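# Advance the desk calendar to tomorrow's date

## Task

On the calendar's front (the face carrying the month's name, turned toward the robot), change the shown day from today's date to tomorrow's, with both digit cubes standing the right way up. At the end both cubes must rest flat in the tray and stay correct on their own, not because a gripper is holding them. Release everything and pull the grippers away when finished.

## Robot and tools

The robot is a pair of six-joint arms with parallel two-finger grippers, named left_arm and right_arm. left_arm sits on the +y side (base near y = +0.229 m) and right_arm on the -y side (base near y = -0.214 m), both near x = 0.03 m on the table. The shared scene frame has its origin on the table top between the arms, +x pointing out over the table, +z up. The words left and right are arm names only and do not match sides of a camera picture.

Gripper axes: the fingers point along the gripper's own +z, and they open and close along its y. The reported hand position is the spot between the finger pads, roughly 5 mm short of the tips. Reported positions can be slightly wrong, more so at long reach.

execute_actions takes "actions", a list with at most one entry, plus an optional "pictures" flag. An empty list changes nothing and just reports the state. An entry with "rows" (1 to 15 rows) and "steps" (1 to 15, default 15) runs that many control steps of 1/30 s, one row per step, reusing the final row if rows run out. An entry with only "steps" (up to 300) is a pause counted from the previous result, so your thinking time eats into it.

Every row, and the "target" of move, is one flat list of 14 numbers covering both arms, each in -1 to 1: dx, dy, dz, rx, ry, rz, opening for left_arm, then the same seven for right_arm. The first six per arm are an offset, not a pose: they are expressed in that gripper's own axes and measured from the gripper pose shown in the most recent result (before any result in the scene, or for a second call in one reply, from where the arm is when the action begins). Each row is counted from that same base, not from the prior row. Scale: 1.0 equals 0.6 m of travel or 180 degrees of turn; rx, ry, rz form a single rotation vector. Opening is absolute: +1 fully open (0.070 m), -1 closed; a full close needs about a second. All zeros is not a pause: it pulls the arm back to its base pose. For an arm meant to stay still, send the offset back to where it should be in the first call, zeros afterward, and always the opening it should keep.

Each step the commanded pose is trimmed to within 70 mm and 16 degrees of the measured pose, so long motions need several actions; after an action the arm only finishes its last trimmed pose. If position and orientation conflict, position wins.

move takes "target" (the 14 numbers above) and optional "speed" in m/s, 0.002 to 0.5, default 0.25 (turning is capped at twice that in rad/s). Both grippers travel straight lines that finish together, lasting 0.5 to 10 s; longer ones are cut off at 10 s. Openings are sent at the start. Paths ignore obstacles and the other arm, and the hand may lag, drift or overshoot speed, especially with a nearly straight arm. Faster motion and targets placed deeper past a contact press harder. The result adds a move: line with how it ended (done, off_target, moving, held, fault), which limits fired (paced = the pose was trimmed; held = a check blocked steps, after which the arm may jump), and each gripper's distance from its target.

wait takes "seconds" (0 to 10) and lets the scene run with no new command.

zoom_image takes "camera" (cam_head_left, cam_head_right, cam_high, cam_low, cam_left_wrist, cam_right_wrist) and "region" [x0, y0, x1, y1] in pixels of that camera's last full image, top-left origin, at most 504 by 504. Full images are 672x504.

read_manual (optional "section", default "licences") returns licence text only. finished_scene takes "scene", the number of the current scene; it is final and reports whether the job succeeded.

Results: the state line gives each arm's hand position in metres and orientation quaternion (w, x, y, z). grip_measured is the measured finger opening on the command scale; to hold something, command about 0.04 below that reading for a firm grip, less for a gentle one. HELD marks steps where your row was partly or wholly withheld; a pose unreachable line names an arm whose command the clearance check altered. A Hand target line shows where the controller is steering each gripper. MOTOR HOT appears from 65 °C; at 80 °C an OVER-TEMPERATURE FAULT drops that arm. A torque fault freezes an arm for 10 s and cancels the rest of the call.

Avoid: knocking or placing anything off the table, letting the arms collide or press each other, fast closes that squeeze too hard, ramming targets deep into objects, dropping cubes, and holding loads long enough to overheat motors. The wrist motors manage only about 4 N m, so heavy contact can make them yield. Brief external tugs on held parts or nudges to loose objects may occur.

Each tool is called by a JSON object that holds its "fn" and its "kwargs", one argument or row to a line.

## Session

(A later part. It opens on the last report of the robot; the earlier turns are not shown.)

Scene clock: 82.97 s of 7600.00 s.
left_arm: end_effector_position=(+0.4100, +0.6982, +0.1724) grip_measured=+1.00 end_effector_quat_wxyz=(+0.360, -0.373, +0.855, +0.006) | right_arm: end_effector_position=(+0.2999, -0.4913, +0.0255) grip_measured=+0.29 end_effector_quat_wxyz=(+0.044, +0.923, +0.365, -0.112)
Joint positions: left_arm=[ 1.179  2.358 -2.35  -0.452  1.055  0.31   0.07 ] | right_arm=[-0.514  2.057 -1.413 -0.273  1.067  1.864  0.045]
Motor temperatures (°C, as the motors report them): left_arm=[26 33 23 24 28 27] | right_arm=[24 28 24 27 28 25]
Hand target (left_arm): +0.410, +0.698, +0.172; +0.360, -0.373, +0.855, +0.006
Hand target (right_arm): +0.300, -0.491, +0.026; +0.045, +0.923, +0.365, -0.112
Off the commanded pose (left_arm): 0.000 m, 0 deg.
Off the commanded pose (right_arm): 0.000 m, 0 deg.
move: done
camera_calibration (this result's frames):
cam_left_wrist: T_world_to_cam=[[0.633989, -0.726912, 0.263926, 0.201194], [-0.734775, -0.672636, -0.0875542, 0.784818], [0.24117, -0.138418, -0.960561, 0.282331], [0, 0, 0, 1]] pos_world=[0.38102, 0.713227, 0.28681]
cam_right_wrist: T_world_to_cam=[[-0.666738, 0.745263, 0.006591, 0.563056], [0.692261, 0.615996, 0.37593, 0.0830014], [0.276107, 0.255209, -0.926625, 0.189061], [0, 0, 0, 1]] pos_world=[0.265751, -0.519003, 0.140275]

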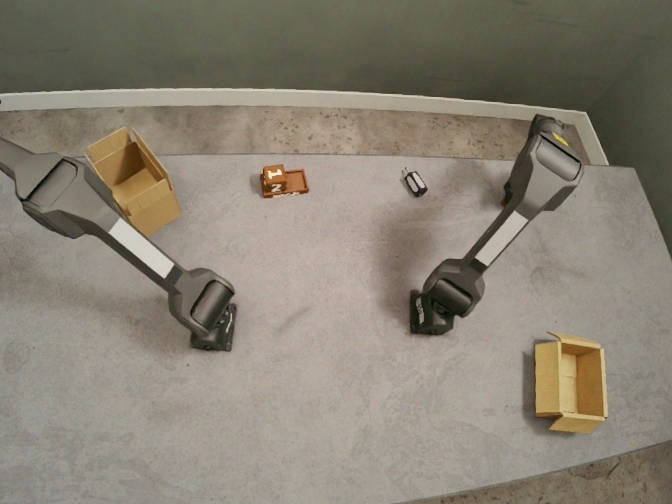

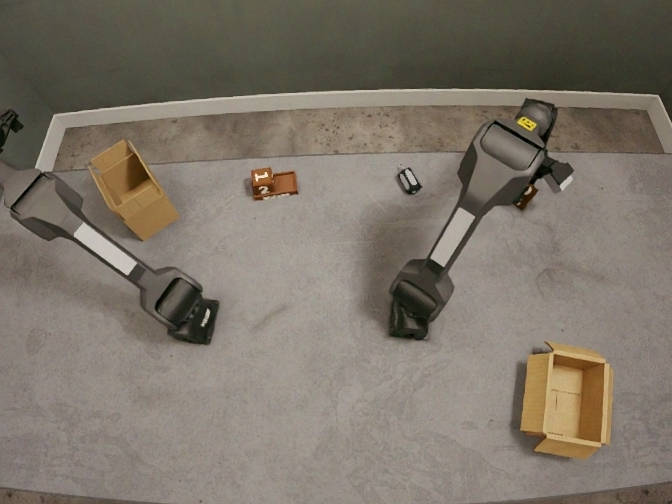

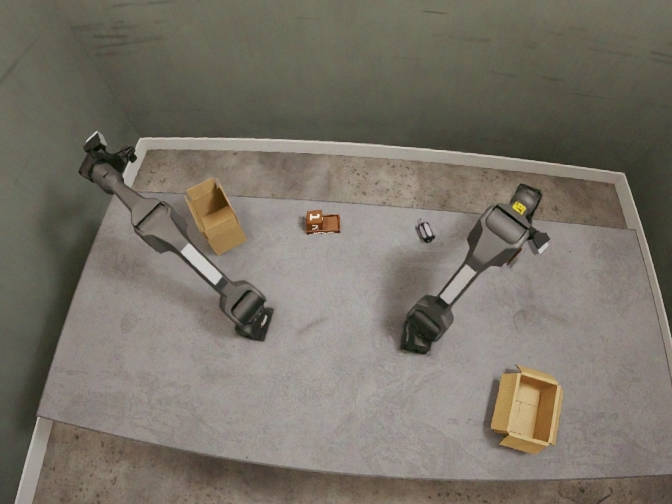

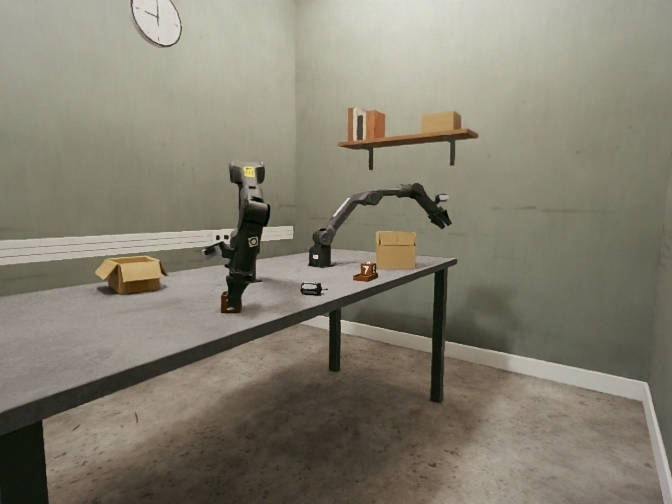

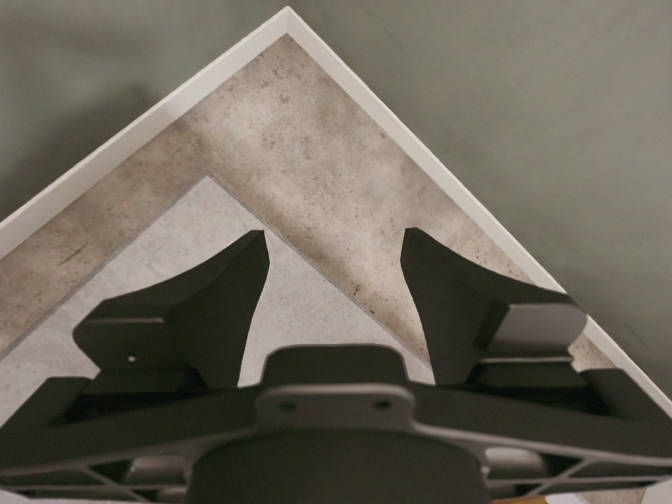

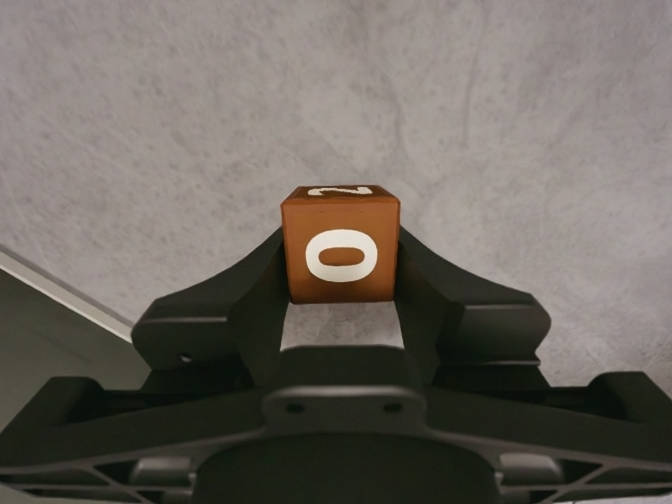

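{"fn": "move", "kwargs": {
  "target": [0,0,0,0,0,0,1,-0.028,-0.133,-0.113,-0.12,0,-0.485,0.22],
  "speed": 0.4
}}

{"fn": "move", "kwargs": {
  "target": [0,0,0,0,0,0,1,0.441,0.656,-0.11,-0.196,0,-0.792,0.22],
  "speed": 0.4
}}

Scene clock: 88.17 s of 7600.00 s.
left_arm: end_effector_position=(+0.4100, +0.6982, +0.1724) grip_measured=+1.00 end_effector_quat_wxyz=(+0.360, -0.373, +0.855, +0.006) | right_arm: end_effector_position=(+0.2447, -0.4348, +0.0981) grip_measured=+0.29 end_effector_quat_wxyz=(+0.110, +0.397, +0.910, -0.048)
Joint positions: left_arm=[ 1.179  2.358 -2.35  -0.452  1.055  0.31   0.07 ] | right_arm=[-0.647  1.508 -0.952 -0.007  0.862  0.031  0.045]
Motor temperatures (°C, as the motors report them): left_arm=[26 34 23 24 28 27] | right_arm=[24 28 24 27 27 25]
Hand target (left_arm): +0.410, +0.698, +0.172; +0.360, -0.373, +0.855, +0.006
Hand target (right_arm): +0.245, -0.435, +0.098; +0.110, +0.397, +0.910, -0.048
Off the commanded pose (left_arm): 0.000 m, 0 deg.
Off the commanded pose (right_arm): 0.003 m, 0 deg.
move: done
camera_calibration (this result's frames):
cam_left_wrist: T_world_to_cam=[[0.633989, -0.726912, 0.263925, 0.201194], [-0.734776, -0.672636, -0.0875543, 0.784818], [0.24117, -0.138417, -0.960561, 0.282331], [0, 0, 0, 1]] pos_world=[0.38102, 0.713227, 0.28681]
cam_right_wrist: T_world_to_cam=[[-0.748266, -0.663367, 0.00657969, -0.108768], [-0.612551, 0.694686, 0.377085, 0.412504], [-0.254716, 0.278129, -0.926155, 0.396993], [0, 0, 0, 1]] pos_world=[0.272412, -0.469129, 0.212844]

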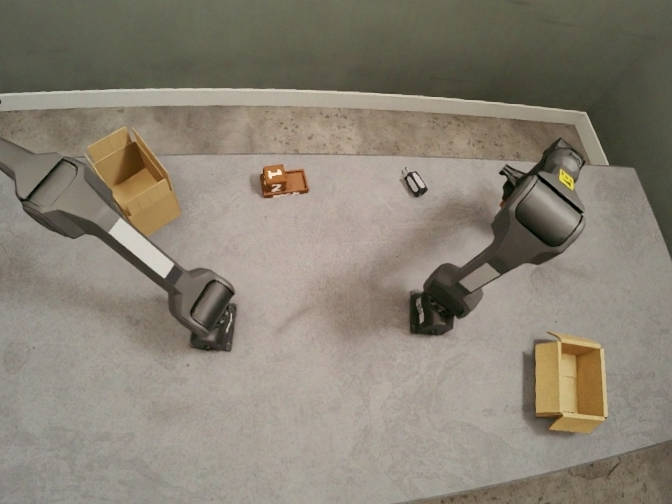

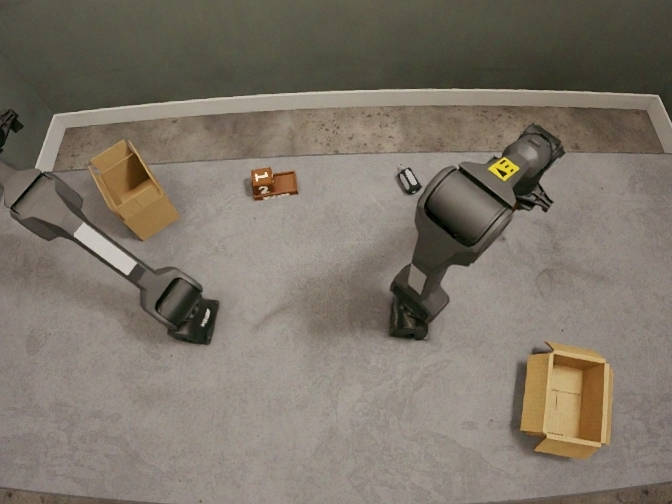

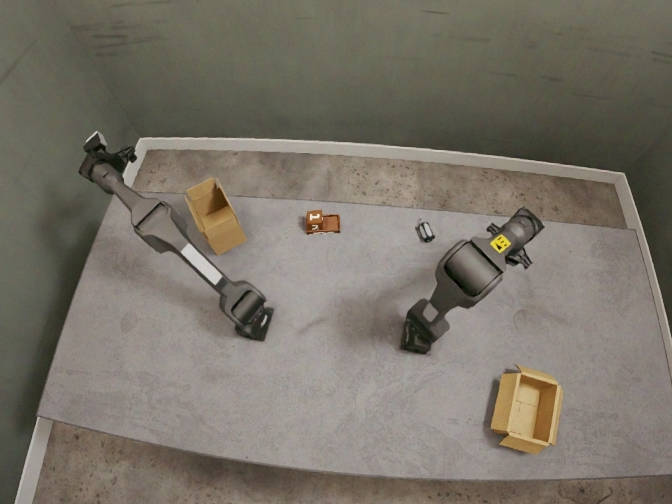

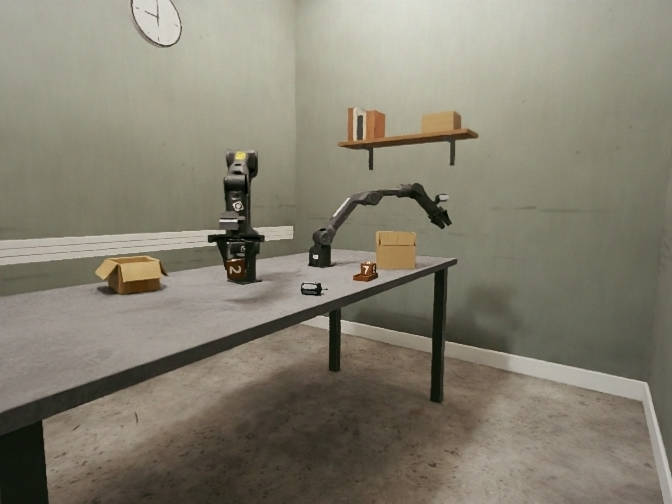

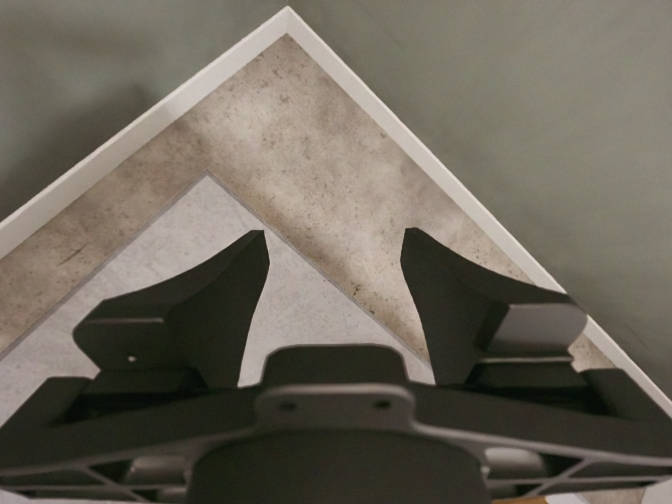

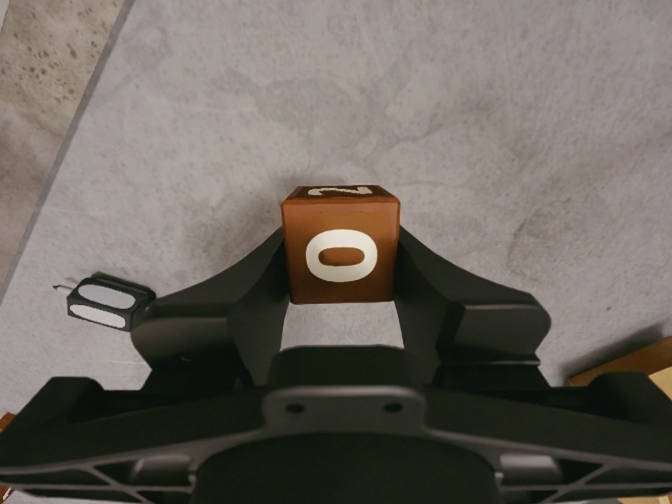

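Scene clock: 91.80 s of 7600.00 s.
left_arm: end_effector_position=(+0.4100, +0.6982, +0.1724) grip_measured=+1.00 end_effector_quat_wxyz=(+0.360, -0.373, +0.855, +0.006) | right_arm: end_effector_position=(+0.3436, +0.0403, +0.1037) grip_measured=+0.29 end_effector_quat_wxyz=(-0.086, +0.757, -0.639, -0.101)
Joint positions: left_arm=[ 1.179  2.358 -2.35  -0.452  1.055  0.31   0.07 ] | right_arm=[ 0.699  1.919 -1.513  0.268  1.163 -1.286  0.045]
Motor temperatures (°C, as the motors report them): left_arm=[26 34 23 25 28 27] | right_arm=[24 28 24 27 27 25]
Hand target (left_arm): +0.410, +0.698, +0.172; +0.360, -0.373, +0.855, +0.006
Hand target (right_arm): +0.344, +0.040, +0.104; -0.087, +0.757, -0.640, -0.100
Off the commanded pose (left_arm): 0.000 m, 0 deg.
Off the commanded pose (right_arm): 0.009 m, 1 deg.
move: off_target (right_arm)
camera_calibration (this result's frames):
cam_left_wrist: T_world_to_cam=[[0.633989, -0.726912, 0.263926, 0.201194], [-0.734775, -0.672636, -0.0875543, 0.784818], [0.24117, -0.138418, -0.960561, 0.282331], [0, 0, 0, 1]] pos_world=[0.38102, 0.713227, 0.28681]
cam_right_wrist: T_world_to_cam=[[0.989413, 0.144858, 0.00886491, -0.349593], [0.132464, -0.92634, 0.352629, -0.0471336], [0.0592929, -0.347721, -0.935721, 0.213539], [0, 0, 0, 1]] pos_world=[0.339474, 0.0812313, 0.219532]

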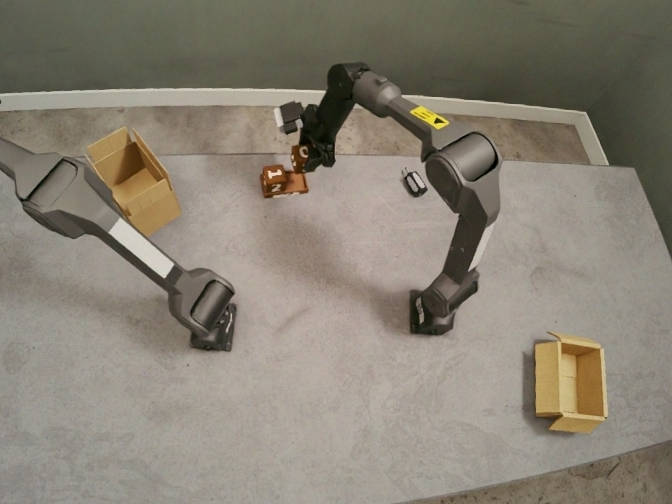

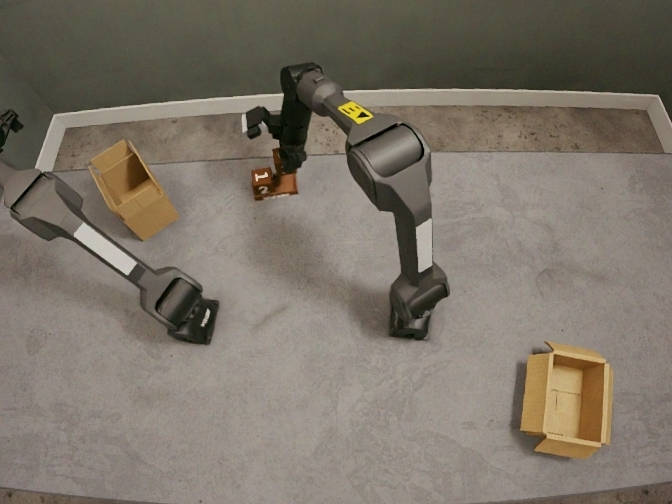

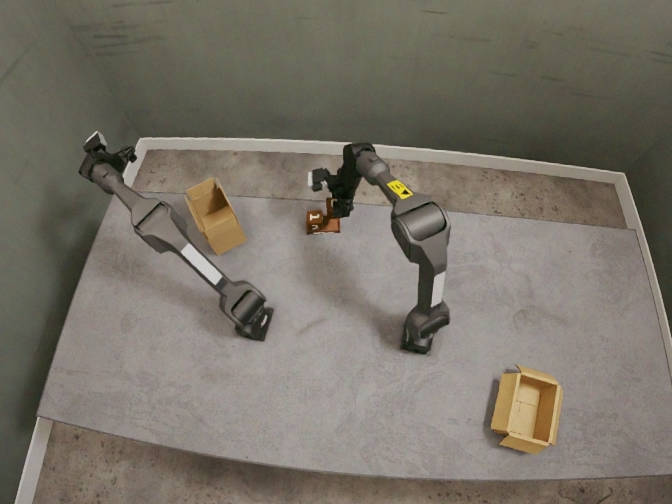

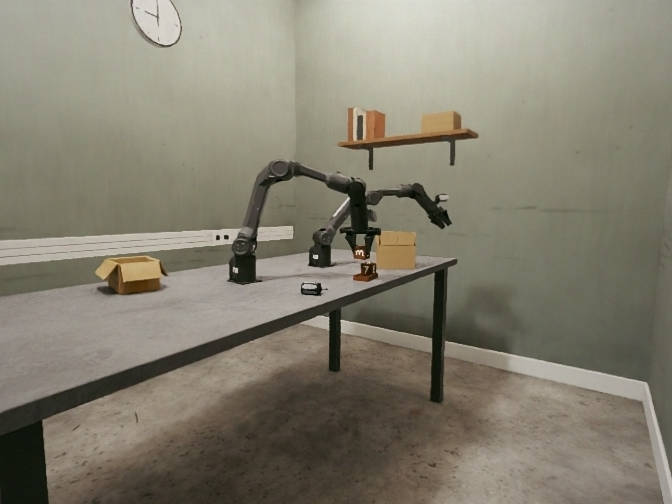

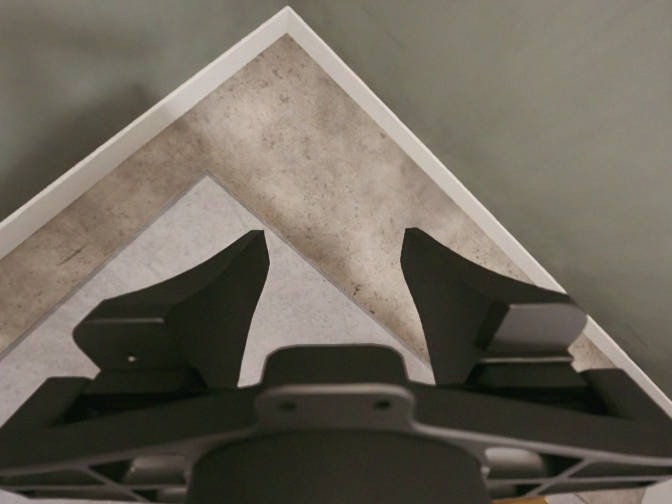

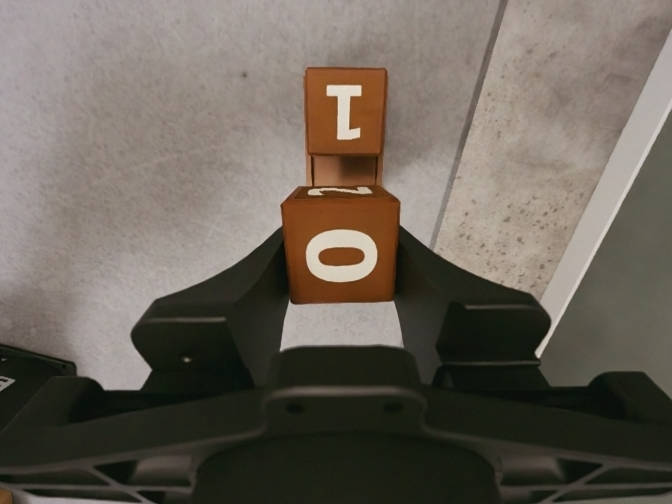

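{"fn": "move", "kwargs": {
  "target": [0,0,0,0,0,0,1,0.001,-0.0055,0.084,0,0.007,0,0.22],
  "speed": 0.06
}}

Scene clock: 94.47 s of 7600.00 s.
left_arm: end_effector_position=(+0.4100, +0.6982, +0.1724) grip_measured=+1.00 end_effector_quat_wxyz=(+0.360, -0.373, +0.855, +0.006) | right_arm: end_effector_position=(+0.3440, +0.0534, +0.0538) grip_measured=+0.29 end_effector_quat_wxyz=(-0.079, +0.759, -0.640, -0.093)
Joint positions: left_arm=[ 1.179  2.358 -2.35  -0.452  1.055  0.31   0.07 ] | right_arm=[ 0.738  2.004 -1.447  0.262  1.014 -1.28   0.045]
Motor temperatures (°C, as the motors report them): left_arm=[26 34 23 25 28 27] | right_arm=[24 28 24 27 27 25]
Hand target (left_arm): +0.410, +0.698, +0.172; +0.360, -0.373, +0.855, +0.006
Hand target (right_arm): +0.344, +0.053, +0.055; -0.080, +0.758, -0.640, -0.093
Off the commanded pose (left_arm): 0.000 m, 0 deg.
Off the commanded pose (right_arm): 0.001 m, 0 deg.
move: done
camera_calibration (this result's frames):
cam_left_wrist: T_world_to_cam=[[0.633989, -0.726912, 0.263926, 0.201194], [-0.734775, -0.672636, -0.0875543, 0.784818], [0.24117, -0.138418, -0.960561, 0.282331], [0, 0, 0, 1]] pos_world=[0.38102, 0.713227, 0.28681]
cam_right_wrist: T_world_to_cam=[[0.989312, 0.145588, 0.00807227, -0.351325], [0.132082, -0.918235, 0.373363, -0.0189425], [0.0617695, -0.368306, -0.92765, 0.17126], [0, 0, 0, 1]] pos_world=[0.339494, 0.0968315, 0.168778]

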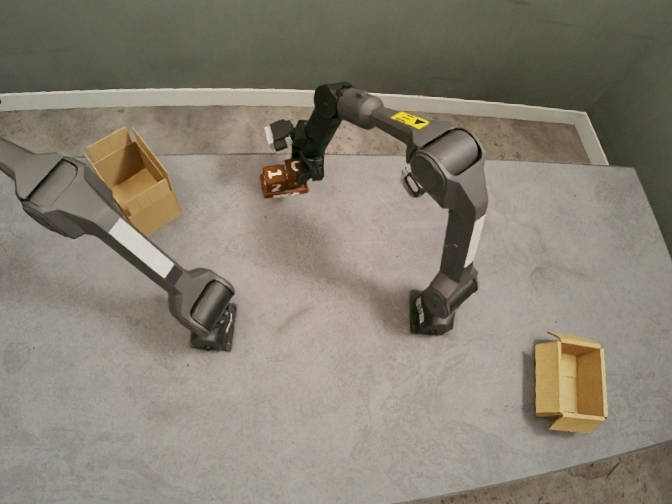

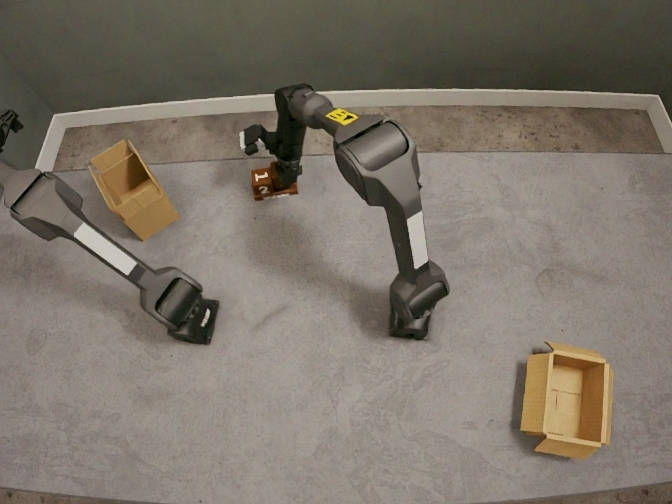

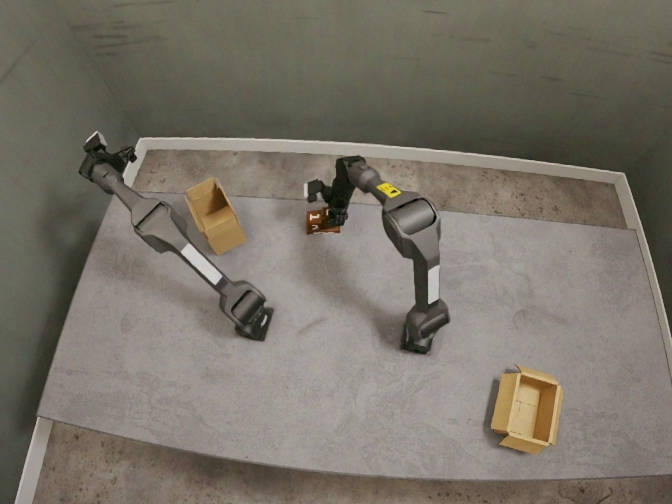

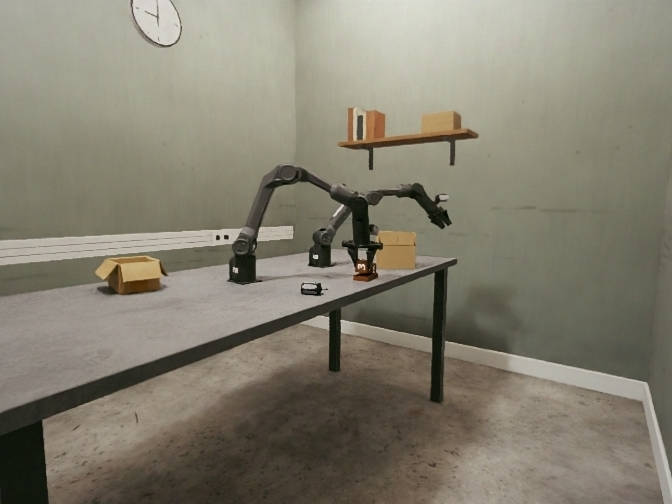

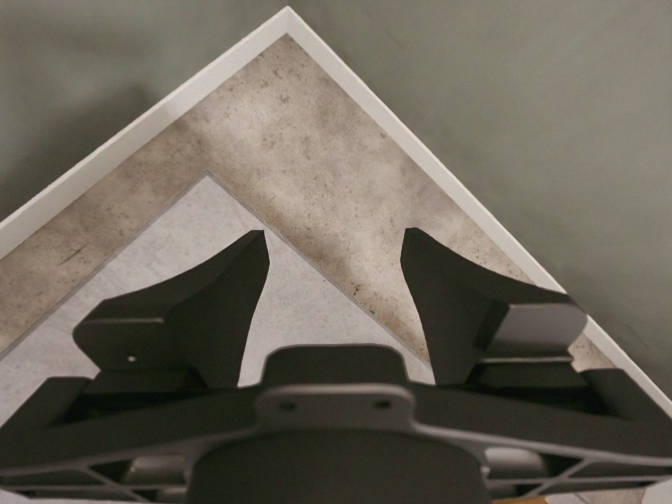

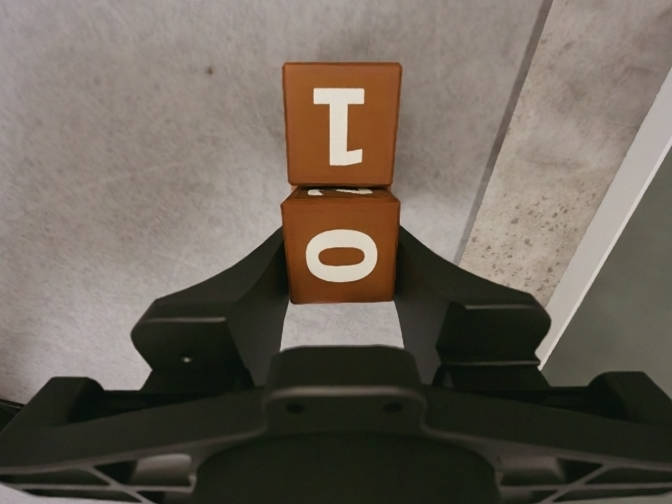

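{"fn": "move", "kwargs": {
  "target": [0,0,0,0,0,0,1,0.005,0,0.0295,0,0,0,0.22],
  "speed": 0.02
}}

{"fn": "move", "kwargs": {
  "target": [0,0,0,0,0,0,1,0,0,0,0,0,0,1]
}}

{"fn": "move", "kwargs": {
  "target": [0,0,0,0,0,0,1,0.1,0,-0.15,0,-0.05,0,1]
}}

{"fn": "zoom_image", "kwargs": {
  "camera": "cam_head_left",
  "region": [245,150,325,210]
}}

{"fn": "zoom_image", "kwargs": {
  "camera": "cam_low",
  "region": [335,245,395,295]
}}

Scene clock: 98.77 s of 7600.00 s.
left_arm: end_effector_position=(+0.4100, +0.6982, +0.1724) grip_measured=+1.00 end_effector_quat_wxyz=(+0.360, -0.373, +0.855, +0.006) | right_arm: end_effector_position=(+0.3438, +0.0548, +0.0365) grip_measured=+0.29 end_effector_quat_wxyz=(-0.080, +0.759, -0.640, -0.093)
Joint positions: left_arm=[ 1.179  2.358 -2.35  -0.452  1.055  0.31   0.07 ] | right_arm=[ 0.741  2.03  -1.415  0.273  0.957 -1.296  0.045]
Motor temperatures (°C, as the motors report them): left_arm=[26 34 23 25 28 27] | right_arm=[24 28 24 27 27 25]
Hand target (left_arm): +0.410, +0.698, +0.172; +0.360, -0.373, +0.855, +0.006
Hand target (right_arm): +0.344, +0.055, +0.036; -0.079, +0.759, -0.640, -0.093
Off the commanded pose (left_arm): 0.000 m, 0 deg.
Off the commanded pose (right_arm): 0.001 m, 0 deg.
After step 90, 0.13 s passed at rest.
move: done
camera_calibration (this result's frames):
cam_left_wrist: T_world_to_cam=[[0.633989, -0.726912, 0.263925, 0.201194], [-0.734775, -0.672636, -0.0875545, 0.784818], [0.24117, -0.138417, -0.960561, 0.282331], [0, 0, 0, 1]] pos_world=[0.38102, 0.713227, 0.28681]
cam_right_wrist: T_world_to_cam=[[0.98931, 0.145538, 0.00919066, -0.351237], [0.131681, -0.918644, 0.372497, -0.010954], [0.0626552, -0.367305, -0.927988, 0.155368], [0, 0, 0, 1]] pos_world=[0.33919, 0.0981228, 0.151488]

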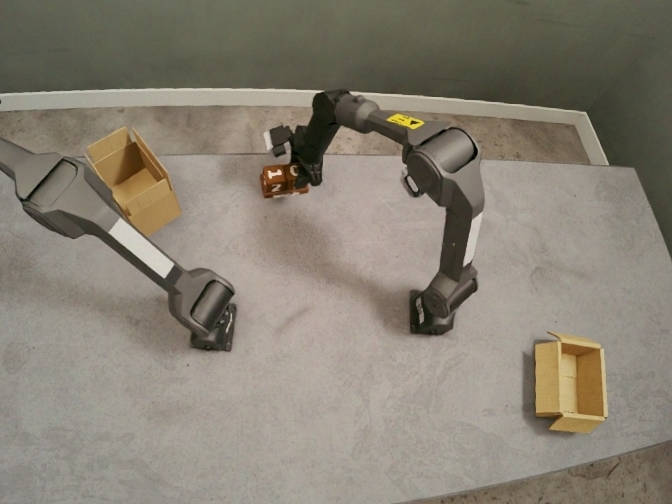

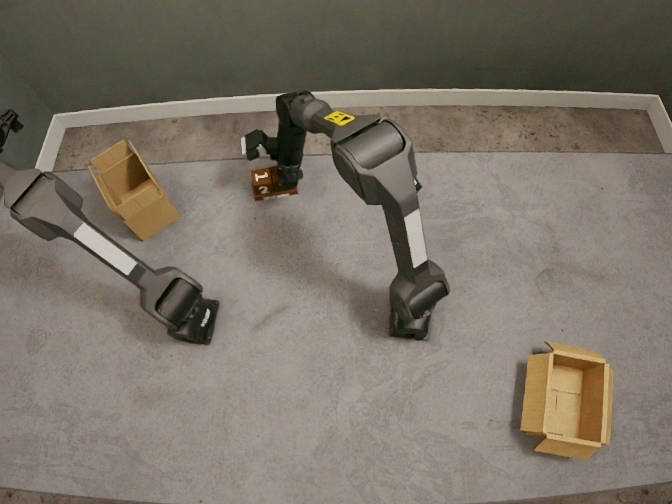

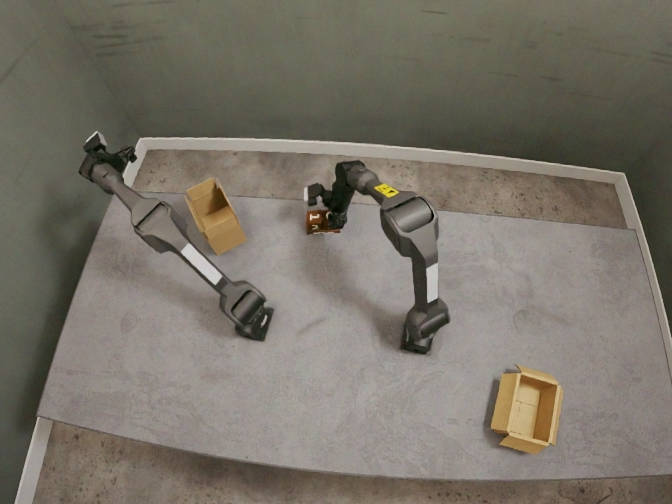

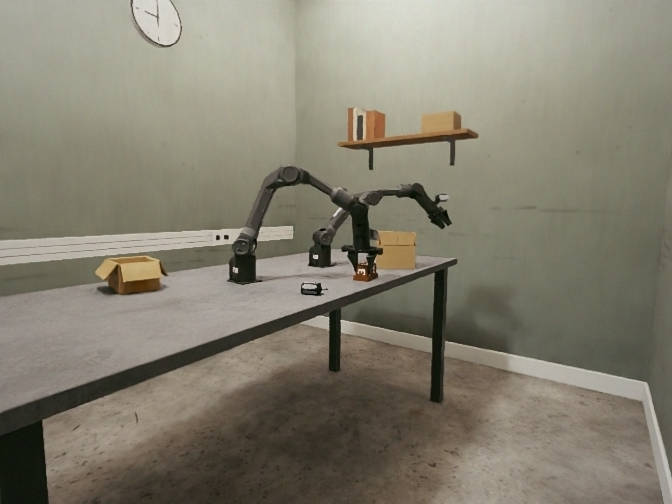

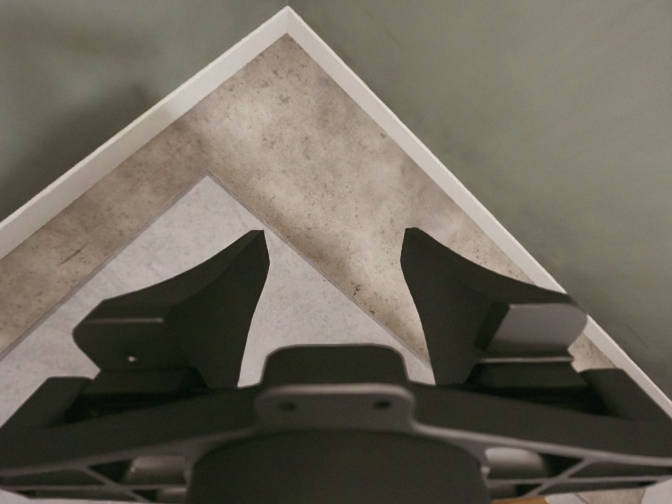

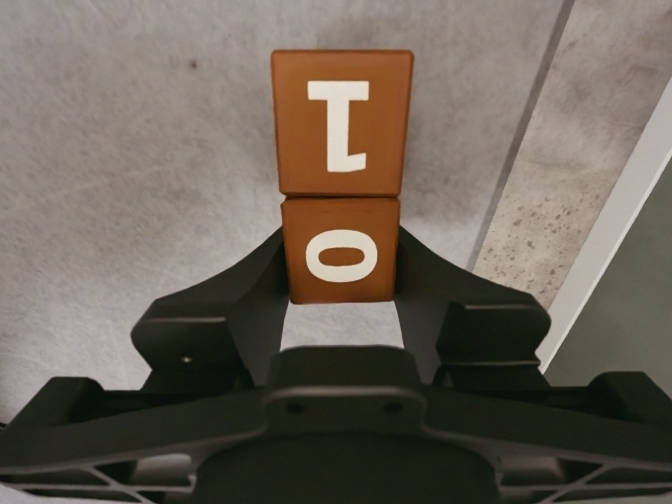

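Scene clock: 99.37 s of 7600.00 s.
left_arm: end_effector_position=(+0.4100, +0.6982, +0.1724) grip_measured=+1.00 end_effector_quat_wxyz=(+0.360, -0.373, +0.855, +0.006) | right_arm: end_effector_position=(+0.3436, +0.0547, +0.0360) grip_measured=+1.00 end_effector_quat_wxyz=(-0.079, +0.758, -0.640, -0.093)
Joint positions: left_arm=[ 1.179  2.358 -2.35  -0.452  1.055  0.31   0.07 ] | right_arm=[ 0.741  2.031 -1.414  0.273  0.956 -1.296  0.07 ]
Motor temperatures (°C, as the motors report them): left_arm=[26 34 23 25 28 27] | right_arm=[24 28 24 27 27 25]
Hand target (left_arm): +0.410, +0.698, +0.172; +0.360, -0.373, +0.855, +0.006
Hand target (right_arm): +0.344, +0.055, +0.037; -0.080, +0.759, -0.640, -0.093
Off the commanded pose (left_arm): 0.000 m, 0 deg.
Off the commanded pose (right_arm): 0.001 m, 0 deg.
move: done
camera_calibration (this result's frames):
cam_left_wrist: T_world_to_cam=[[0.633989, -0.726912, 0.263926, 0.201194], [-0.734776, -0.672636, -0.0875542, 0.784818], [0.24117, -0.138418, -0.960561, 0.282331], [0, 0, 0, 1]] pos_world=[0.38102, 0.713227, 0.28681]
cam_right_wrist: T_world_to_cam=[[0.989324, 0.145491, 0.00839019, -0.351041], [0.131904, -0.91844, 0.372919, -0.010934], [0.0619621, -0.367831, -0.927826, 0.155168], [0, 0, 0, 1]] pos_world=[0.339121, 0.0981066, 0.150992]

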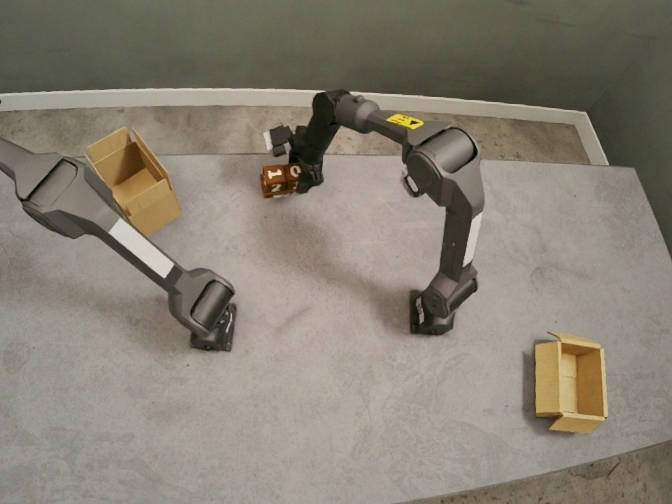

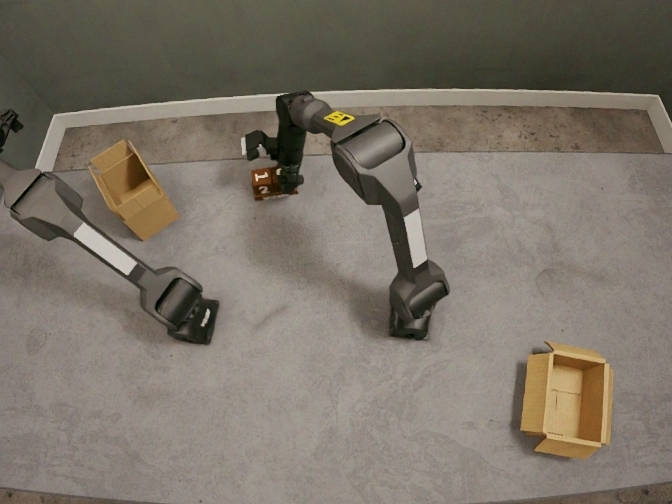

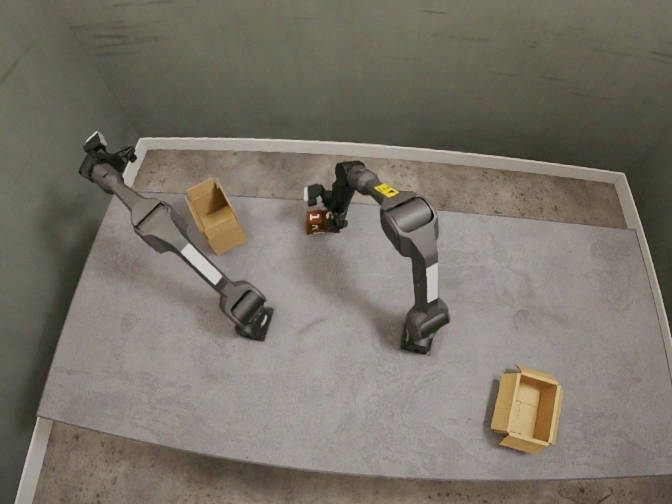

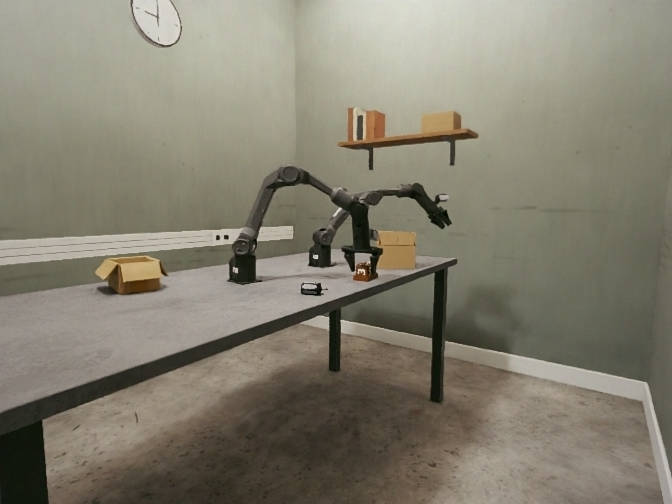

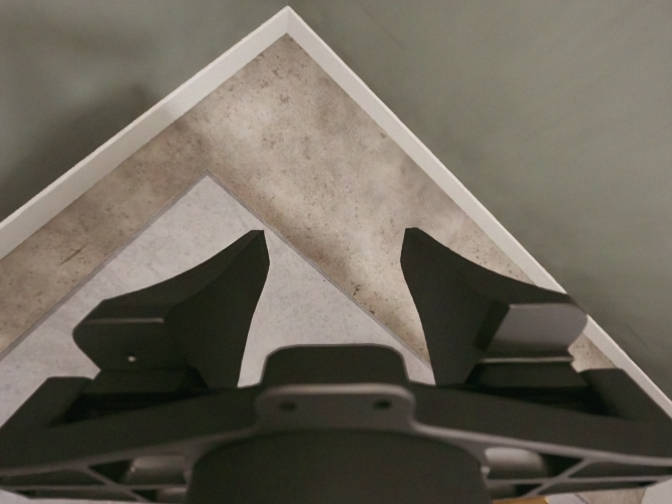

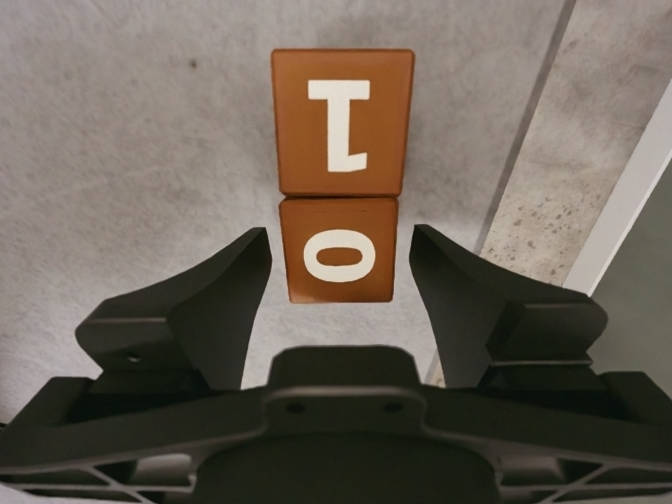

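Scene clock: 100.20 s of 7600.00 s.
left_arm: end_effector_position=(+0.4100, +0.6982, +0.1724) grip_measured=+1.00 end_effector_quat_wxyz=(+0.360, -0.373, +0.855, +0.006) | right_arm: end_effector_position=(+0.3593, -0.0251, +0.1098) grip_measured=+1.00 end_effector_quat_wxyz=(-0.127, +0.749, -0.633, -0.150)
Joint positions: left_arm=[ 1.179  2.358 -2.35  -0.452  1.055  0.31   0.07 ] | right_arm=[ 0.447  1.854 -1.402  0.425  1.184 -1.599  0.07 ]
Motor temperatures (°C, as the motors report them): left_arm=[26 34 23 25 28 27] | right_arm=[24 28 24 27 27 25]
Hand target (left_arm): +0.410, +0.698, +0.172; +0.360, -0.373, +0.855, +0.006
Hand target (right_arm): +0.359, -0.025, +0.109; -0.127, +0.749, -0.633, -0.150
Off the commanded pose (left_arm): 0.000 m, 0 deg.
Off the commanded pose (right_arm): 0.003 m, 0 deg.
move: done
camera_calibration (this result's frames):
cam_left_wrist: T_world_to_cam=[[0.633989, -0.726912, 0.263926, 0.201194], [-0.734775, -0.672636, -0.0875544, 0.784818], [0.24117, -0.138417, -0.960561, 0.282331], [0, 0, 0, 1]] pos_world=[0.38102, 0.713227, 0.28681]
cam_right_wrist: T_world_to_cam=[[0.989685, 0.143169, 0.00516068, -0.355382], [0.138205, -0.963621, 0.228766, -0.101401], [0.0377251, -0.225693, -0.973468, 0.210536], [0, 0, 0, 1]] pos_world=[0.357788, 0.00068397, 0.229981]

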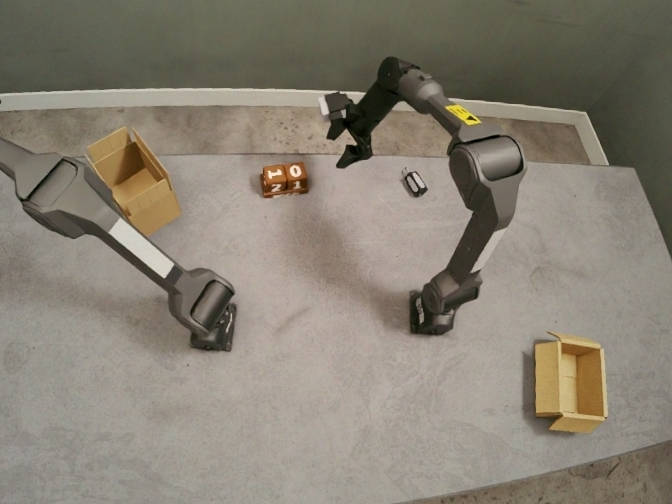

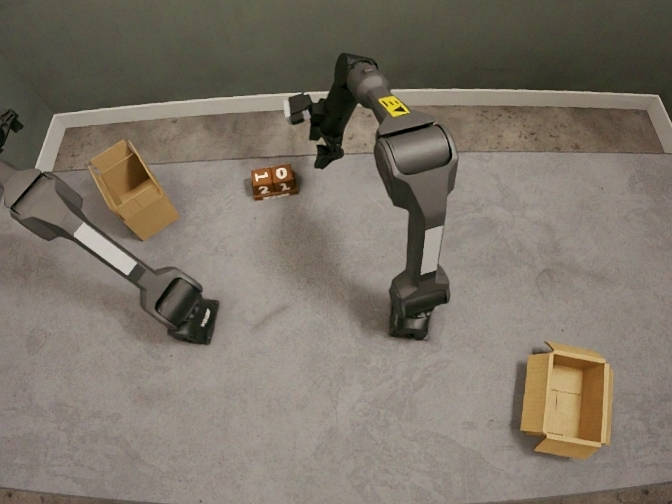

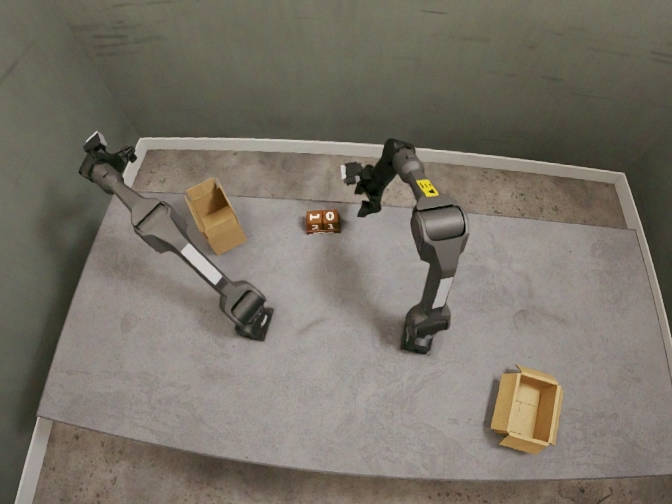

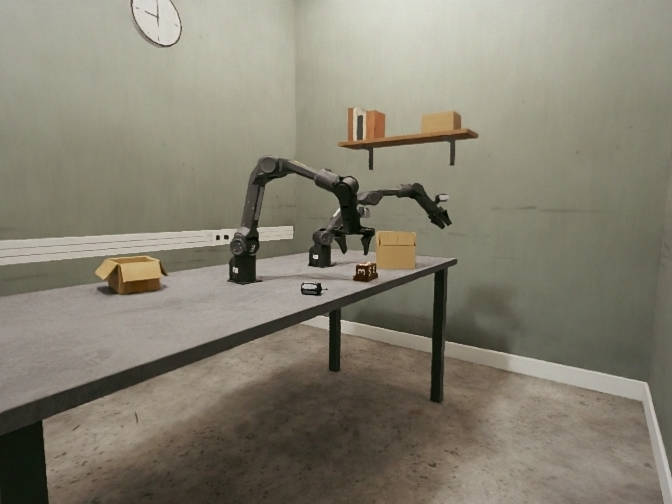

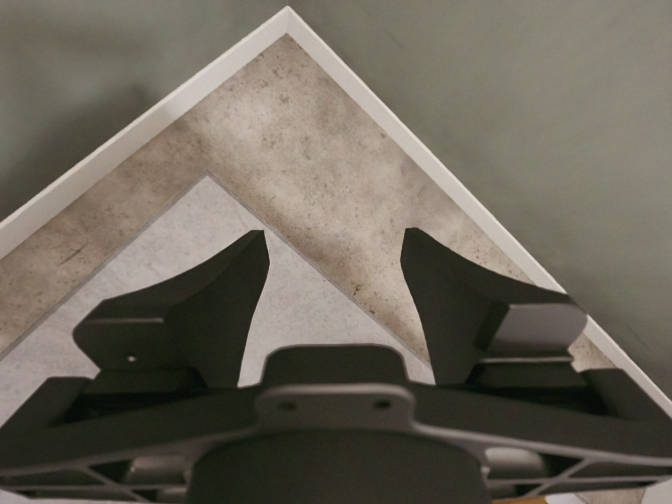

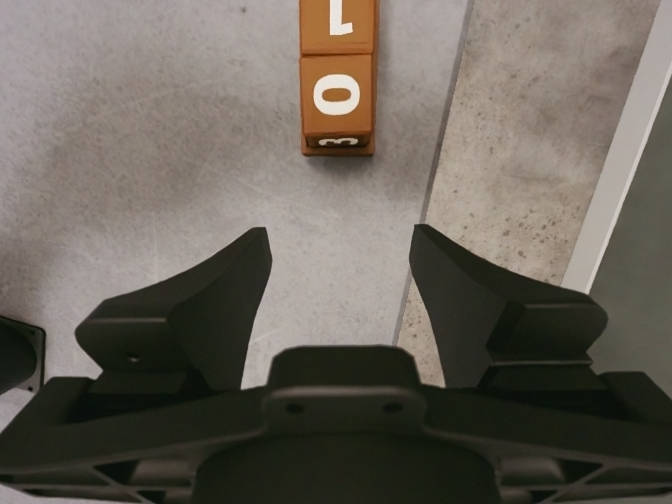

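Region (245, 150, 325, 210) of cam_head_left's 672x504 image, scaled by 6.300, with more detail than that image has; it fills the top 378 rows of this view, and the rest is white.

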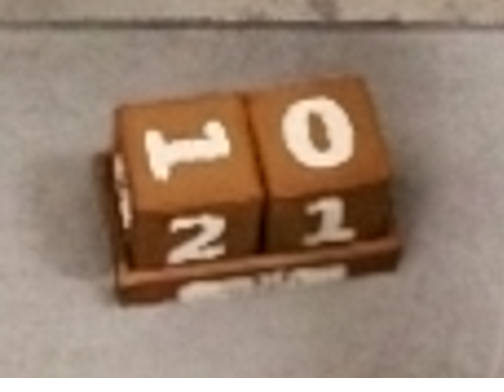

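Region (335, 245, 395, 295) of cam_low's 672x504 image, scaled by 8.400, with more detail than that image has.

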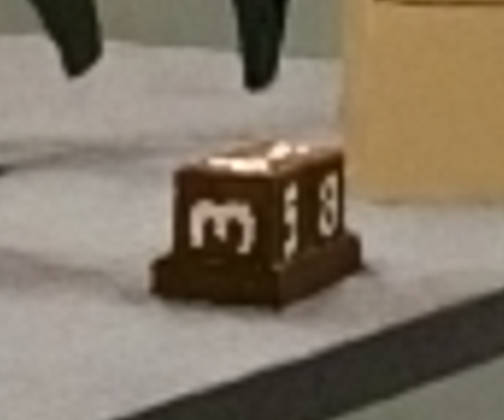

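{"fn": "finished_scene", "kwargs": {
  "scene": 1
}}

The scene is finished: the task was done.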